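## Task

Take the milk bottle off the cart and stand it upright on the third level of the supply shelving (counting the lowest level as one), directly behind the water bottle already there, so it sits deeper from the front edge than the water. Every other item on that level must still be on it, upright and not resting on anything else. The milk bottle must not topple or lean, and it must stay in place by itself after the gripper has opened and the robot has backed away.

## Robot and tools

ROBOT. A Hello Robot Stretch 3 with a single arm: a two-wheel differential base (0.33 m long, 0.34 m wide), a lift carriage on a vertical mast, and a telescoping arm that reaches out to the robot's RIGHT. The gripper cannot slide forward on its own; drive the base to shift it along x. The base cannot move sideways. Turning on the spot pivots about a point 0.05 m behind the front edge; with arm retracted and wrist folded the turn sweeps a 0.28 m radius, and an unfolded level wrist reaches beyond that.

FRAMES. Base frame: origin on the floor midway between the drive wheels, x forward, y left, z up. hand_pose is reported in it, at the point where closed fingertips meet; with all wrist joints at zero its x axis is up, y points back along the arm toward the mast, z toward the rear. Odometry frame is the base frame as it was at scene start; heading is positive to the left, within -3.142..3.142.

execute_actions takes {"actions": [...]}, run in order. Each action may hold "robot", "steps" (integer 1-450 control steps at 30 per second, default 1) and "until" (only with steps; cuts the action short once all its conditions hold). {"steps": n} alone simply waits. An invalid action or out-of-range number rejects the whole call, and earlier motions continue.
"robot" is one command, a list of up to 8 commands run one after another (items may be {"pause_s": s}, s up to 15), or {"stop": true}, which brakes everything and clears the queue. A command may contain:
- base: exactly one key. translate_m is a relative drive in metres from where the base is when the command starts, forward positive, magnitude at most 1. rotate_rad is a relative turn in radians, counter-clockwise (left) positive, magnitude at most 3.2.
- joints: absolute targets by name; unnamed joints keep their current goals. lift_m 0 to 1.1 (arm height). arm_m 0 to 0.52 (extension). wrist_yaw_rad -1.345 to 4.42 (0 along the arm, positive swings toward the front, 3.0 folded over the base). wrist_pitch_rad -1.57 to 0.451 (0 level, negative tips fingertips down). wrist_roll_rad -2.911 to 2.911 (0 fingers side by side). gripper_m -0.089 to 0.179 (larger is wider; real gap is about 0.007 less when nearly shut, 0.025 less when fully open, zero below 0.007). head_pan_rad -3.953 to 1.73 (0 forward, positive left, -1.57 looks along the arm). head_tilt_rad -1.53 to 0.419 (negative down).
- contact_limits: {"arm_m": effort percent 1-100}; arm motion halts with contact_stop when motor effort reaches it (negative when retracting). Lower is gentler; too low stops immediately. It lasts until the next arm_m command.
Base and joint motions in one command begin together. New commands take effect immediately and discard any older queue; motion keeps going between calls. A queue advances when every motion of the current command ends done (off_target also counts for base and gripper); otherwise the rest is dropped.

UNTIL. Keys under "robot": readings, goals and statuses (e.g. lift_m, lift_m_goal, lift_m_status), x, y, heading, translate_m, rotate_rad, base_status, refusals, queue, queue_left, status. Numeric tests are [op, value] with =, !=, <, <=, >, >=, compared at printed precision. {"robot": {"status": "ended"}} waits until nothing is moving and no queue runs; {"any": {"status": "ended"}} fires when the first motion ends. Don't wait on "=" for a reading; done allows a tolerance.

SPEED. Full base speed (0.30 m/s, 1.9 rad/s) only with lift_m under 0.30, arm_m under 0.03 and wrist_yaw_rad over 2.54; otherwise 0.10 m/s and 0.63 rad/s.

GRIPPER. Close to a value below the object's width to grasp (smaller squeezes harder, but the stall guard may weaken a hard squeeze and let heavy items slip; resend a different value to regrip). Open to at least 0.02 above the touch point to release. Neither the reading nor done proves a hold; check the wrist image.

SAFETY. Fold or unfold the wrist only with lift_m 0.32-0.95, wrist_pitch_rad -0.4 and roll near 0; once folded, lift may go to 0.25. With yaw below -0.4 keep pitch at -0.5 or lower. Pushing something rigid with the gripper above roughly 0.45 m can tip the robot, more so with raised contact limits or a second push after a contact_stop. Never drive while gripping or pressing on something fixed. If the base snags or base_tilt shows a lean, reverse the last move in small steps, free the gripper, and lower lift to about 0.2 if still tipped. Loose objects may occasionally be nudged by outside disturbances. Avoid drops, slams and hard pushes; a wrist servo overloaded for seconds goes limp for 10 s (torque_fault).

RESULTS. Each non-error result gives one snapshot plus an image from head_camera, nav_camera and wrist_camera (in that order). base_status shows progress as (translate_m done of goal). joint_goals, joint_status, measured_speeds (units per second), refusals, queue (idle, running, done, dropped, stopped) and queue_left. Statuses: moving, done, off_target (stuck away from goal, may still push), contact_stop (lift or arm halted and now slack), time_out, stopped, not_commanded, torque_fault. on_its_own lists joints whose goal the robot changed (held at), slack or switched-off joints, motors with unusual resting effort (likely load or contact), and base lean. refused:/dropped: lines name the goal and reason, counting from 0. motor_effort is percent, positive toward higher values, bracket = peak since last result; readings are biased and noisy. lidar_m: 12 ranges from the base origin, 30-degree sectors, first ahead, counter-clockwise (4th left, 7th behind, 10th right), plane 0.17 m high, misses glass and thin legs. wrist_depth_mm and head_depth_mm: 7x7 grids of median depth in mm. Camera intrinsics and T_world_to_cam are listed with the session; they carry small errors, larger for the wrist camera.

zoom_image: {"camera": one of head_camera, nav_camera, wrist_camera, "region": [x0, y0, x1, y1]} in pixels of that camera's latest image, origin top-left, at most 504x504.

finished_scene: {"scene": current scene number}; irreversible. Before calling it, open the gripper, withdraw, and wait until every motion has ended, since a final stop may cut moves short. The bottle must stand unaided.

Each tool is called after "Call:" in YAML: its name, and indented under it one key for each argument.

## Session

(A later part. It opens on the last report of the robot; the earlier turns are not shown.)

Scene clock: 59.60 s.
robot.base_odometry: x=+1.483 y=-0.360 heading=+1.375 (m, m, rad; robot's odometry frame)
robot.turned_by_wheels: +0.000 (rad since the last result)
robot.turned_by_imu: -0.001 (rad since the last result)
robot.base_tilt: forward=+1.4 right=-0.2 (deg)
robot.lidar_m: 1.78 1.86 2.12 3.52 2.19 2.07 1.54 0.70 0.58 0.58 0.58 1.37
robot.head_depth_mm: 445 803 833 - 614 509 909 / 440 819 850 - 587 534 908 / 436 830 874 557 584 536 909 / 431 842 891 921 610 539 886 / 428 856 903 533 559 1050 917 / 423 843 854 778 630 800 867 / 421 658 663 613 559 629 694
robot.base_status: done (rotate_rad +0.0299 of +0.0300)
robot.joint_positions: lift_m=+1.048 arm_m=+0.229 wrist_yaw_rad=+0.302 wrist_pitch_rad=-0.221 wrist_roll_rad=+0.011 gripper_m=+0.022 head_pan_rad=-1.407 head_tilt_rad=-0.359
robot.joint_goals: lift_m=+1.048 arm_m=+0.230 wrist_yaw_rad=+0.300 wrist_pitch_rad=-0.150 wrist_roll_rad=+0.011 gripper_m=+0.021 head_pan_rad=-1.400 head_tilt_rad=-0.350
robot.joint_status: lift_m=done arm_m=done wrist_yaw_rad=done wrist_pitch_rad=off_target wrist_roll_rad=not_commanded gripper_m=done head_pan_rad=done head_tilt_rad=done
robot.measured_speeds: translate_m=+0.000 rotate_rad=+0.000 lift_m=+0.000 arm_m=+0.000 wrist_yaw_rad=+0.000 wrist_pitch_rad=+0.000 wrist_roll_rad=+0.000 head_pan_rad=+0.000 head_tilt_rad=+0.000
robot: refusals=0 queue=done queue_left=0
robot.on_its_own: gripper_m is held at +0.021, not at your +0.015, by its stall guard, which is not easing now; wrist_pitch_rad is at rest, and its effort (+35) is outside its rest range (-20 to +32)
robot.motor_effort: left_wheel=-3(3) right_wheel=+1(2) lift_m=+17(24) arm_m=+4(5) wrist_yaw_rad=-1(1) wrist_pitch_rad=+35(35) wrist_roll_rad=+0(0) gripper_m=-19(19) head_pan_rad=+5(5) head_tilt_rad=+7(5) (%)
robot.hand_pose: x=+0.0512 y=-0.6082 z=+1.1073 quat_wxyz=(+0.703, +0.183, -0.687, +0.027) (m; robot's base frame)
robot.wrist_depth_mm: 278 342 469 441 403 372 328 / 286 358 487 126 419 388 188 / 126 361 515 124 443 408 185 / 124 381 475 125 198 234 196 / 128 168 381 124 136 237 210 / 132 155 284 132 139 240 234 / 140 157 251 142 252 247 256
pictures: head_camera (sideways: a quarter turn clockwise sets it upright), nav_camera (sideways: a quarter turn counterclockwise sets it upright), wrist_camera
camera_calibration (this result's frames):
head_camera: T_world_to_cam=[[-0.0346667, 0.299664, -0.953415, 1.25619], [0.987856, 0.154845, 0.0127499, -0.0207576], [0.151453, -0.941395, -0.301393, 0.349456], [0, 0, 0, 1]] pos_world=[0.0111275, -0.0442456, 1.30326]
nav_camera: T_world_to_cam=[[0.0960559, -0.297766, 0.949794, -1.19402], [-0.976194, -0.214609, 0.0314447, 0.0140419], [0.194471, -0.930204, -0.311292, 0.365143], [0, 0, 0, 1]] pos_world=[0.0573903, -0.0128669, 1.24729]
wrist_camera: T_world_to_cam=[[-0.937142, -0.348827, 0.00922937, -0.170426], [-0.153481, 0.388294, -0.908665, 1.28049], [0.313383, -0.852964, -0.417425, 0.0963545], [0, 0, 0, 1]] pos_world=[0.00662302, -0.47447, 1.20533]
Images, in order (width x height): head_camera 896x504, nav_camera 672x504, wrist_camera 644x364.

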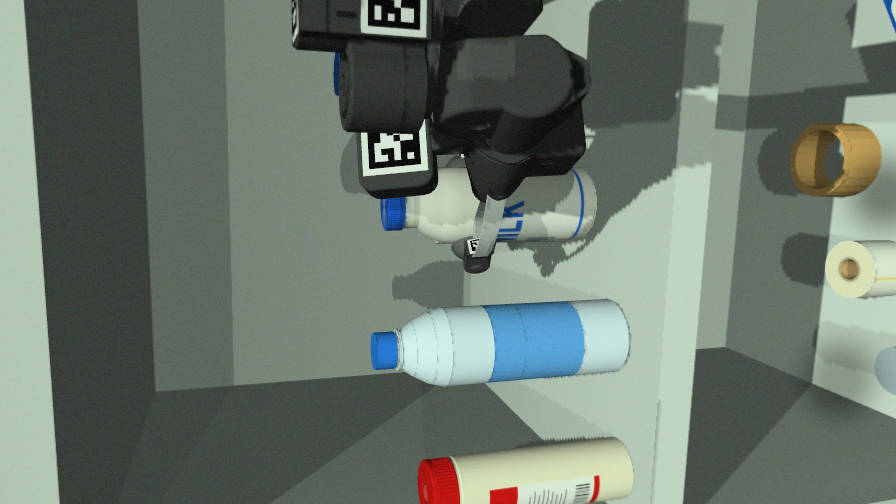

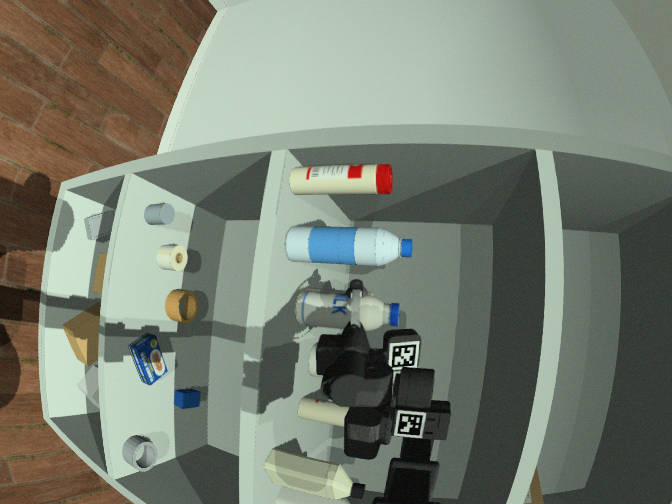

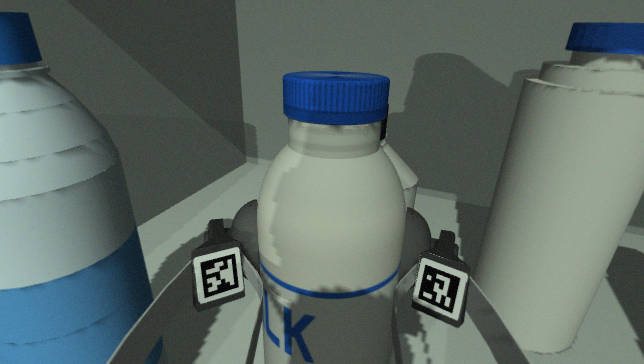

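Call:
execute_actions:
  actions:
    - {"robot":[{"joints":{"arm_m":0.315,"wrist_yaw_rad":0.33}},{"joints":{"arm_m":0.27}},{"joints":{"arm_m":0.315,"wrist_yaw_rad":0.6}}],"steps":450,"until":{"robot":{"status":"ended"}}}

Scene clock: 64.20 s.
robot.base_odometry: x=+1.483 y=-0.360 heading=+1.375 (m, m, rad; robot's odometry frame)
robot.turned_by_wheels: +0.000 (rad since the last result)
robot.turned_by_imu: -0.001 (rad since the last result)
robot.base_tilt: forward=+1.3 right=-0.2 (deg)
robot.lidar_m: 1.78 1.86 2.12 3.54 2.18 2.06 1.54 0.70 0.58 0.59 0.58 1.37
robot.head_depth_mm: 445 805 - 827 647 511 908 / 440 817 853 - 650 533 908 / 436 830 871 - 653 536 906 / 432 842 885 629 643 540 886 / 428 855 905 531 560 1048 916 / 424 842 855 778 629 798 865 / 421 657 664 614 558 629 692
robot.base_status: done (rotate_rad +0.0299 of +0.0300)
robot.joint_positions: lift_m=+1.048 arm_m=+0.315 wrist_yaw_rad=+0.599 wrist_pitch_rad=-0.221 wrist_roll_rad=+0.011 gripper_m=+0.022 head_pan_rad=-1.407 head_tilt_rad=-0.359
robot.joint_goals: lift_m=+1.048 arm_m=+0.315 wrist_yaw_rad=+0.600 wrist_pitch_rad=-0.150 wrist_roll_rad=+0.011 gripper_m=+0.021 head_pan_rad=-1.400 head_tilt_rad=-0.350
robot.joint_status: lift_m=done arm_m=done wrist_yaw_rad=done wrist_pitch_rad=off_target wrist_roll_rad=not_commanded gripper_m=done head_pan_rad=done head_tilt_rad=done
robot.measured_speeds: translate_m=+0.000 rotate_rad=+0.000 lift_m=+0.000 arm_m=+0.000 wrist_yaw_rad=+0.000 wrist_pitch_rad=+0.000 wrist_roll_rad=+0.000 head_pan_rad=+0.000 head_tilt_rad=+0.000
robot: refusals=0 queue=done queue_left=0
robot.on_its_own: gripper_m is held at +0.021, not at your +0.015, by its stall guard, which is not easing now; wrist_pitch_rad is at rest, and its effort (+35) is outside its rest range (-20 to +32)
robot.motor_effort: left_wheel=-3(3) right_wheel=+1(2) lift_m=+18(18) arm_m=+4(6) wrist_yaw_rad=+1(2) wrist_pitch_rad=+35(35) wrist_roll_rad=+0(0) gripper_m=-20(19) head_pan_rad=+5(5) head_tilt_rad=+6(5) (%)
robot.hand_pose: x=+0.1165 y=-0.6617 z=+1.1072 quat_wxyz=(+0.691, +0.283, -0.652, +0.131) (m; robot's base frame)
robot.wrist_depth_mm: 220 256 312 406 372 323 283 / 229 267 328 126 380 338 291 / 239 277 347 123 397 165 302 / 98 287 359 124 185 163 307 / 94 300 343 125 136 168 317 / 96 119 280 132 139 176 317 / 98 116 252 142 212 199 262
pictures: head_camera (sideways: a quarter turn clockwise sets it upright), nav_camera (sideways: a quarter turn counterclockwise sets it upright), wrist_camera
camera_calibration (this result's frames):
head_camera: T_world_to_cam=[[-0.0346668, 0.299664, -0.953415, 1.25619], [0.987856, 0.154846, 0.0127499, -0.0207576], [0.151453, -0.941395, -0.301393, 0.349456], [0, 0, 0, 1]] pos_world=[0.0111275, -0.0442456, 1.30326]
nav_camera: T_world_to_cam=[[0.096056, -0.297766, 0.949794, -1.19402], [-0.976194, -0.214609, 0.0314447, 0.0140419], [0.194471, -0.930203, -0.311292, 0.365143], [0, 0, 0, 1]] pos_world=[0.0573903, -0.0128669, 1.24729]
wrist_camera: T_world_to_cam=[[-0.793855, -0.608037, 0.00920204, -0.316113], [-0.260751, 0.326689, -0.908451, 1.28267], [0.549366, -0.723578, -0.417891, 0.0888488], [0, 0, 0, 1]] pos_world=[0.034699, -0.546952, 1.20528]
Images, in order (width x height): head_camera 896x504, nav_camera 672x504, wrist_camera 644x364.

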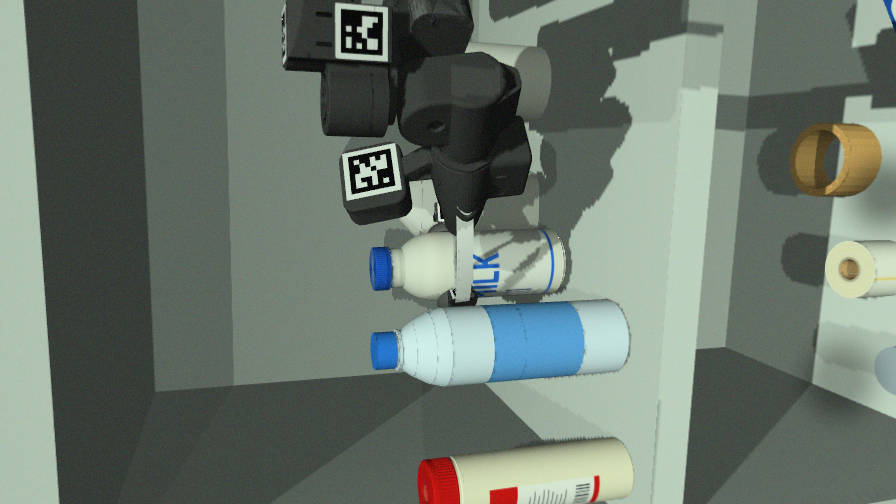

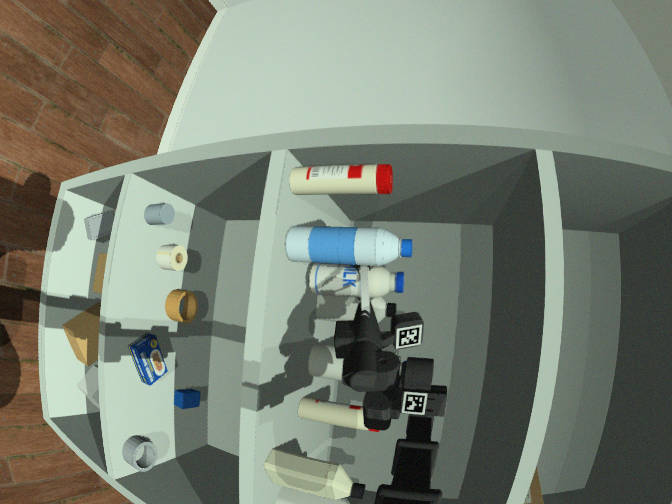

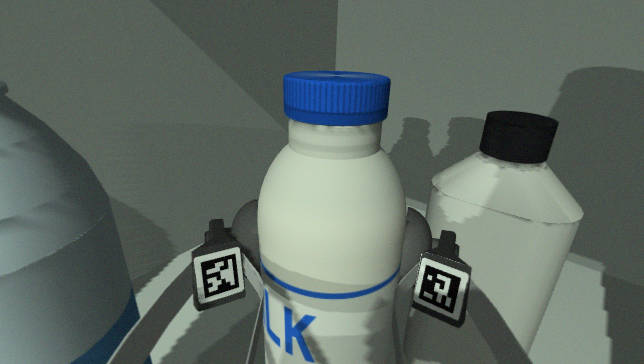

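Call:
execute_actions:
  actions:
    - {"robot":[{"joints":{"arm_m":0.345,"wrist_yaw_rad":0.75}},{"joints":{"arm_m":0.385,"wrist_yaw_rad":0.9}},{"joints":{"lift_m":1.032}}],"steps":450,"until":{"robot":{"status":"ended"}}}

Scene clock: 73.70 s.
robot.base_odometry: x=+1.483 y=-0.360 heading=+1.375 (m, m, rad; robot's odometry frame)
robot.turned_by_wheels: +0.000 (rad since the last result)
robot.turned_by_imu: -0.002 (rad since the last result)
robot.base_tilt: forward=+1.3 right=-0.1 (deg)
robot.lidar_m: 1.78 1.87 2.12 3.53 2.19 2.06 1.54 0.70 0.58 0.58 0.58 1.37
robot.head_depth_mm: 445 805 837 825 647 510 906 / 440 817 852 - 651 534 909 / 435 829 872 - 654 536 908 / 432 843 891 909 657 538 886 / 427 858 903 534 563 1050 919 / 424 843 855 778 629 797 865 / 419 658 664 613 559 631 692
robot.base_status: done (rotate_rad +0.0299 of +0.0300)
robot.joint_positions: lift_m=+1.032 arm_m=+0.385 wrist_yaw_rad=+0.899 wrist_pitch_rad=-0.198 wrist_roll_rad=+0.012 gripper_m=+0.022 head_pan_rad=-1.407 head_tilt_rad=-0.359
robot.joint_goals: lift_m=+1.032 arm_m=+0.385 wrist_yaw_rad=+0.900 wrist_pitch_rad=-0.150 wrist_roll_rad=+0.012 gripper_m=+0.021 head_pan_rad=-1.400 head_tilt_rad=-0.350
robot.joint_status: lift_m=done arm_m=done wrist_yaw_rad=done wrist_pitch_rad=off_target wrist_roll_rad=not_commanded gripper_m=done head_pan_rad=done head_tilt_rad=done
robot.measured_speeds: translate_m=+0.000 rotate_rad=+0.000 lift_m=+0.000 arm_m=+0.000 wrist_yaw_rad=+0.000 wrist_pitch_rad=+0.000 wrist_roll_rad=+0.000 head_pan_rad=+0.000 head_tilt_rad=+0.000
robot: refusals=0 queue=done queue_left=0
robot.on_its_own: gripper_m is held at +0.021, not at your +0.015, by its stall guard, which is not easing now
robot.motor_effort: left_wheel=-4(4) right_wheel=+2(2) lift_m=+16(23) arm_m=+4(0) wrist_yaw_rad=+1(6) wrist_pitch_rad=+24(35) wrist_roll_rad=-1(1) gripper_m=-19(20) head_pan_rad=+5(5) head_tilt_rad=+5(4) (%)
robot.hand_pose: x=+0.1715 y=-0.6831 z=+1.0971 quat_wxyz=(+0.661, +0.370, -0.607, +0.240) (m; robot's base frame)
robot.wrist_depth_mm: 195 215 246 286 341 315 260 / 203 223 259 123 372 326 267 / 211 235 272 124 384 339 276 / 223 246 281 124 399 345 279 / 95 258 285 124 136 343 114 / 91 268 269 133 140 306 107 / 92 234 240 143 241 233 109
pictures: head_camera (sideways: a quarter turn clockwise sets it upright), nav_camera (sideways: a quarter turn counterclockwise sets it upright), wrist_camera
camera_calibration (this result's frames):
head_camera: T_world_to_cam=[[-0.034665, 0.299654, -0.953418, 1.2562], [0.987856, 0.154845, 0.01275, -0.0207577], [0.151453, -0.941398, -0.301383, 0.349443], [0, 0, 0, 1]] pos_world=[0.0111275, -0.0442456, 1.30326]
nav_camera: T_world_to_cam=[[0.0960542, -0.297756, 0.949797, -1.19402], [-0.976194, -0.214608, 0.0314453, 0.0140412], [0.194471, -0.930207, -0.311281, 0.365129], [0, 0, 0, 1]] pos_world=[0.0573904, -0.0128675, 1.24729]
wrist_camera: T_world_to_cam=[[-0.579302, -0.815062, 0.00909516, -0.463469], [-0.327904, 0.222812, -0.91806, 1.24589], [0.74625, -0.534816, -0.396338, 0.110473], [0, 0, 0, 1]] pos_world=[0.0576027, -0.596271, 1.1918]
Images, in order (width x height): head_camera 896x504, nav_camera 672x504, wrist_camera 644x364.

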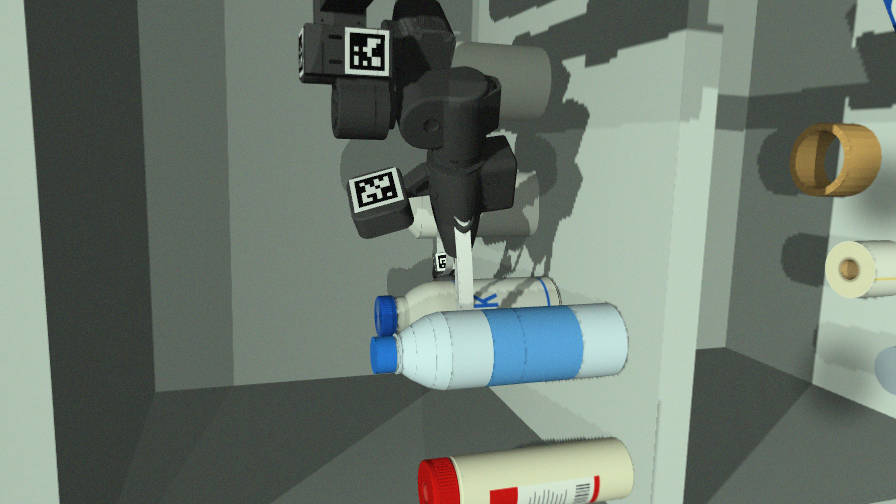

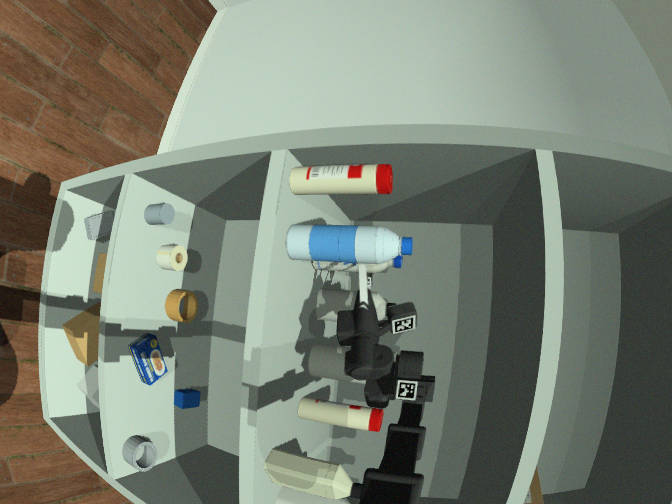

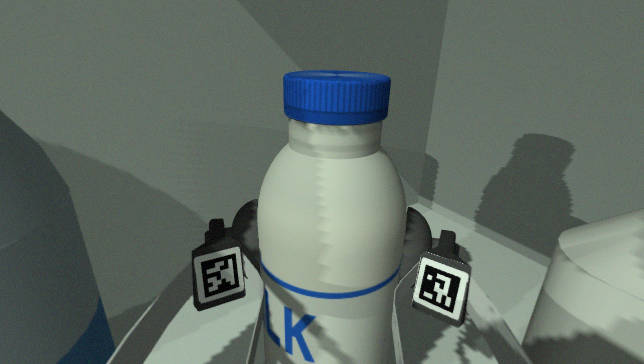

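Aligned and resting. Release, rise and pitch up over the caps, retract.

Call:
execute_actions:
  actions:
    - {"robot":[{"joints":{"gripper_m":0.095}},{"joints":{"lift_m":1.1}},{"joints":{"wrist_pitch_rad":0.22,"gripper_m":0.06}},{"joints":{"arm_m":0.0}}],"steps":450,"until":{"robot":{"status":"ended"}}}

Scene clock: 83.10 s.
robot.base_odometry: x=+1.483 y=-0.360 heading=+1.375 (m, m, rad; robot's odometry frame)
robot.turned_by_wheels: +0.000 (rad since the last result)
robot.turned_by_imu: -0.003 (rad since the last result)
robot.base_tilt: forward=+1.4 right=-0.2 (deg)
robot.lidar_m: 1.79 1.86 2.13 3.53 2.19 2.06 1.54 0.70 0.58 0.59 0.58 1.37
robot.head_depth_mm: 444 801 - - - - - / 439 818 856 702 699 - 838 / 435 818 - 902 - - 881 / 431 832 - - - - 861 / 427 839 - - - - 918 / 423 761 - - - 840 863 / 419 659 664 613 561 654 693
robot.base_status: done (rotate_rad +0.0299 of +0.0300)
robot.joint_positions: lift_m=+1.097 arm_m=+0.000 wrist_yaw_rad=+0.900 wrist_pitch_rad=+0.195 wrist_roll_rad=+0.012 gripper_m=+0.060 head_pan_rad=-1.407 head_tilt_rad=-0.359
robot.joint_goals: lift_m=+1.100 arm_m=+0.000 wrist_yaw_rad=+0.900 wrist_pitch_rad=+0.220 wrist_roll_rad=+0.012 gripper_m=+0.060 head_pan_rad=-1.400 head_tilt_rad=-0.350
robot.joint_status: lift_m=done arm_m=done wrist_yaw_rad=done wrist_pitch_rad=done wrist_roll_rad=not_commanded gripper_m=done head_pan_rad=done head_tilt_rad=done
robot.measured_speeds: translate_m=+0.000 rotate_rad=+0.000 lift_m=+0.000 arm_m=+0.000 wrist_yaw_rad=+0.000 wrist_pitch_rad=+0.000 wrist_roll_rad=+0.000 head_pan_rad=+0.000 head_tilt_rad=+0.000
robot: refusals=0 queue=done queue_left=0
robot.motor_effort: left_wheel=-3(3) right_wheel=+2(3) lift_m=+29(26) arm_m=-6(9) wrist_yaw_rad=+0(1) wrist_pitch_rad=+12(24) wrist_roll_rad=-1(1) gripper_m=-1(76) head_pan_rad=+4(5) head_tilt_rad=+5(5) (%)
robot.hand_pose: x=+0.1792 y=-0.3046 z=+1.2615 quat_wxyz=(+0.600, +0.246, -0.667, +0.367) (m; robot's base frame)
robot.wrist_depth_mm: - - - - 391 285 248 / - - - - 384 373 360 / - - - - 414 523 575 / - - - - 416 534 581 / - - - - 427 539 592 / - - - - 391 539 558 / - - - - 367 308 345
pictures: head_camera (sideways: a quarter turn clockwise sets it upright), nav_camera (sideways: a quarter turn counterclockwise sets it upright), wrist_camera
camera_calibration (this result's frames):
head_camera: T_world_to_cam=[[-0.0346718, 0.299632, -0.953425, 1.25621], [0.987851, 0.15488, 0.0127502, -0.020758], [0.151487, -0.9414, -0.301362, 0.349415], [0, 0, 0, 1]] pos_world=[0.011129, -0.0442454, 1.30326]
nav_camera: T_world_to_cam=[[0.096061, -0.297731, 0.949804, -1.19403], [-0.976187, -0.214641, 0.0314465, 0.0140396], [0.194505, -0.930207, -0.31126, 0.365101], [0, 0, 0, 1]] pos_world=[0.0573911, -0.012867, 1.2473]
wrist_camera: T_world_to_cam=[[-0.583915, -0.81129, 0.029194, -0.175366], [-0.0291885, -0.0149573, -0.999462, 1.29181], [0.81129, -0.584453, -0.0149466, -0.135597], [0, 0, 0, 1]] pos_world=[0.0453153, -0.202201, 1.2942]
Images, in order (width x height): head_camera 896x504, nav_camera 672x504, wrist_camera 644x364.

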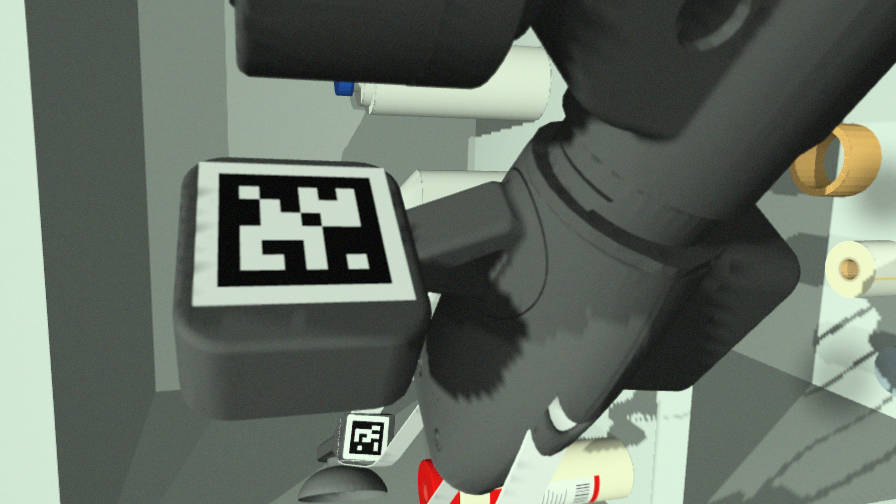

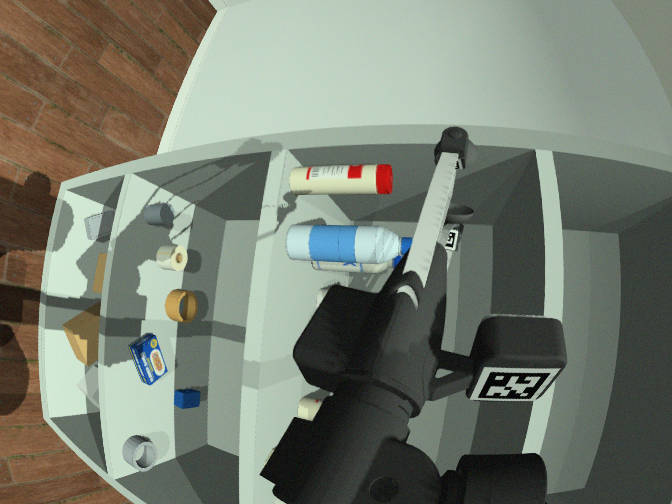

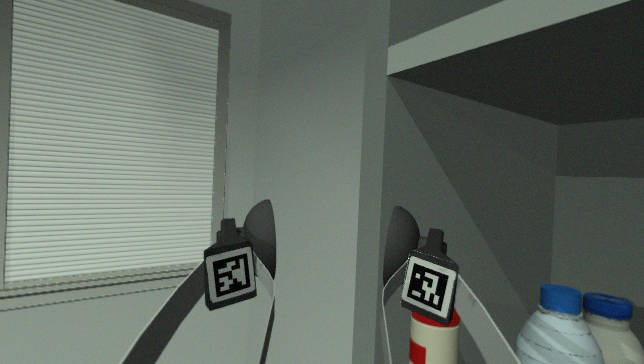

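Call:
finished_scene:
  scene: 2

The scene is finished: the task was done.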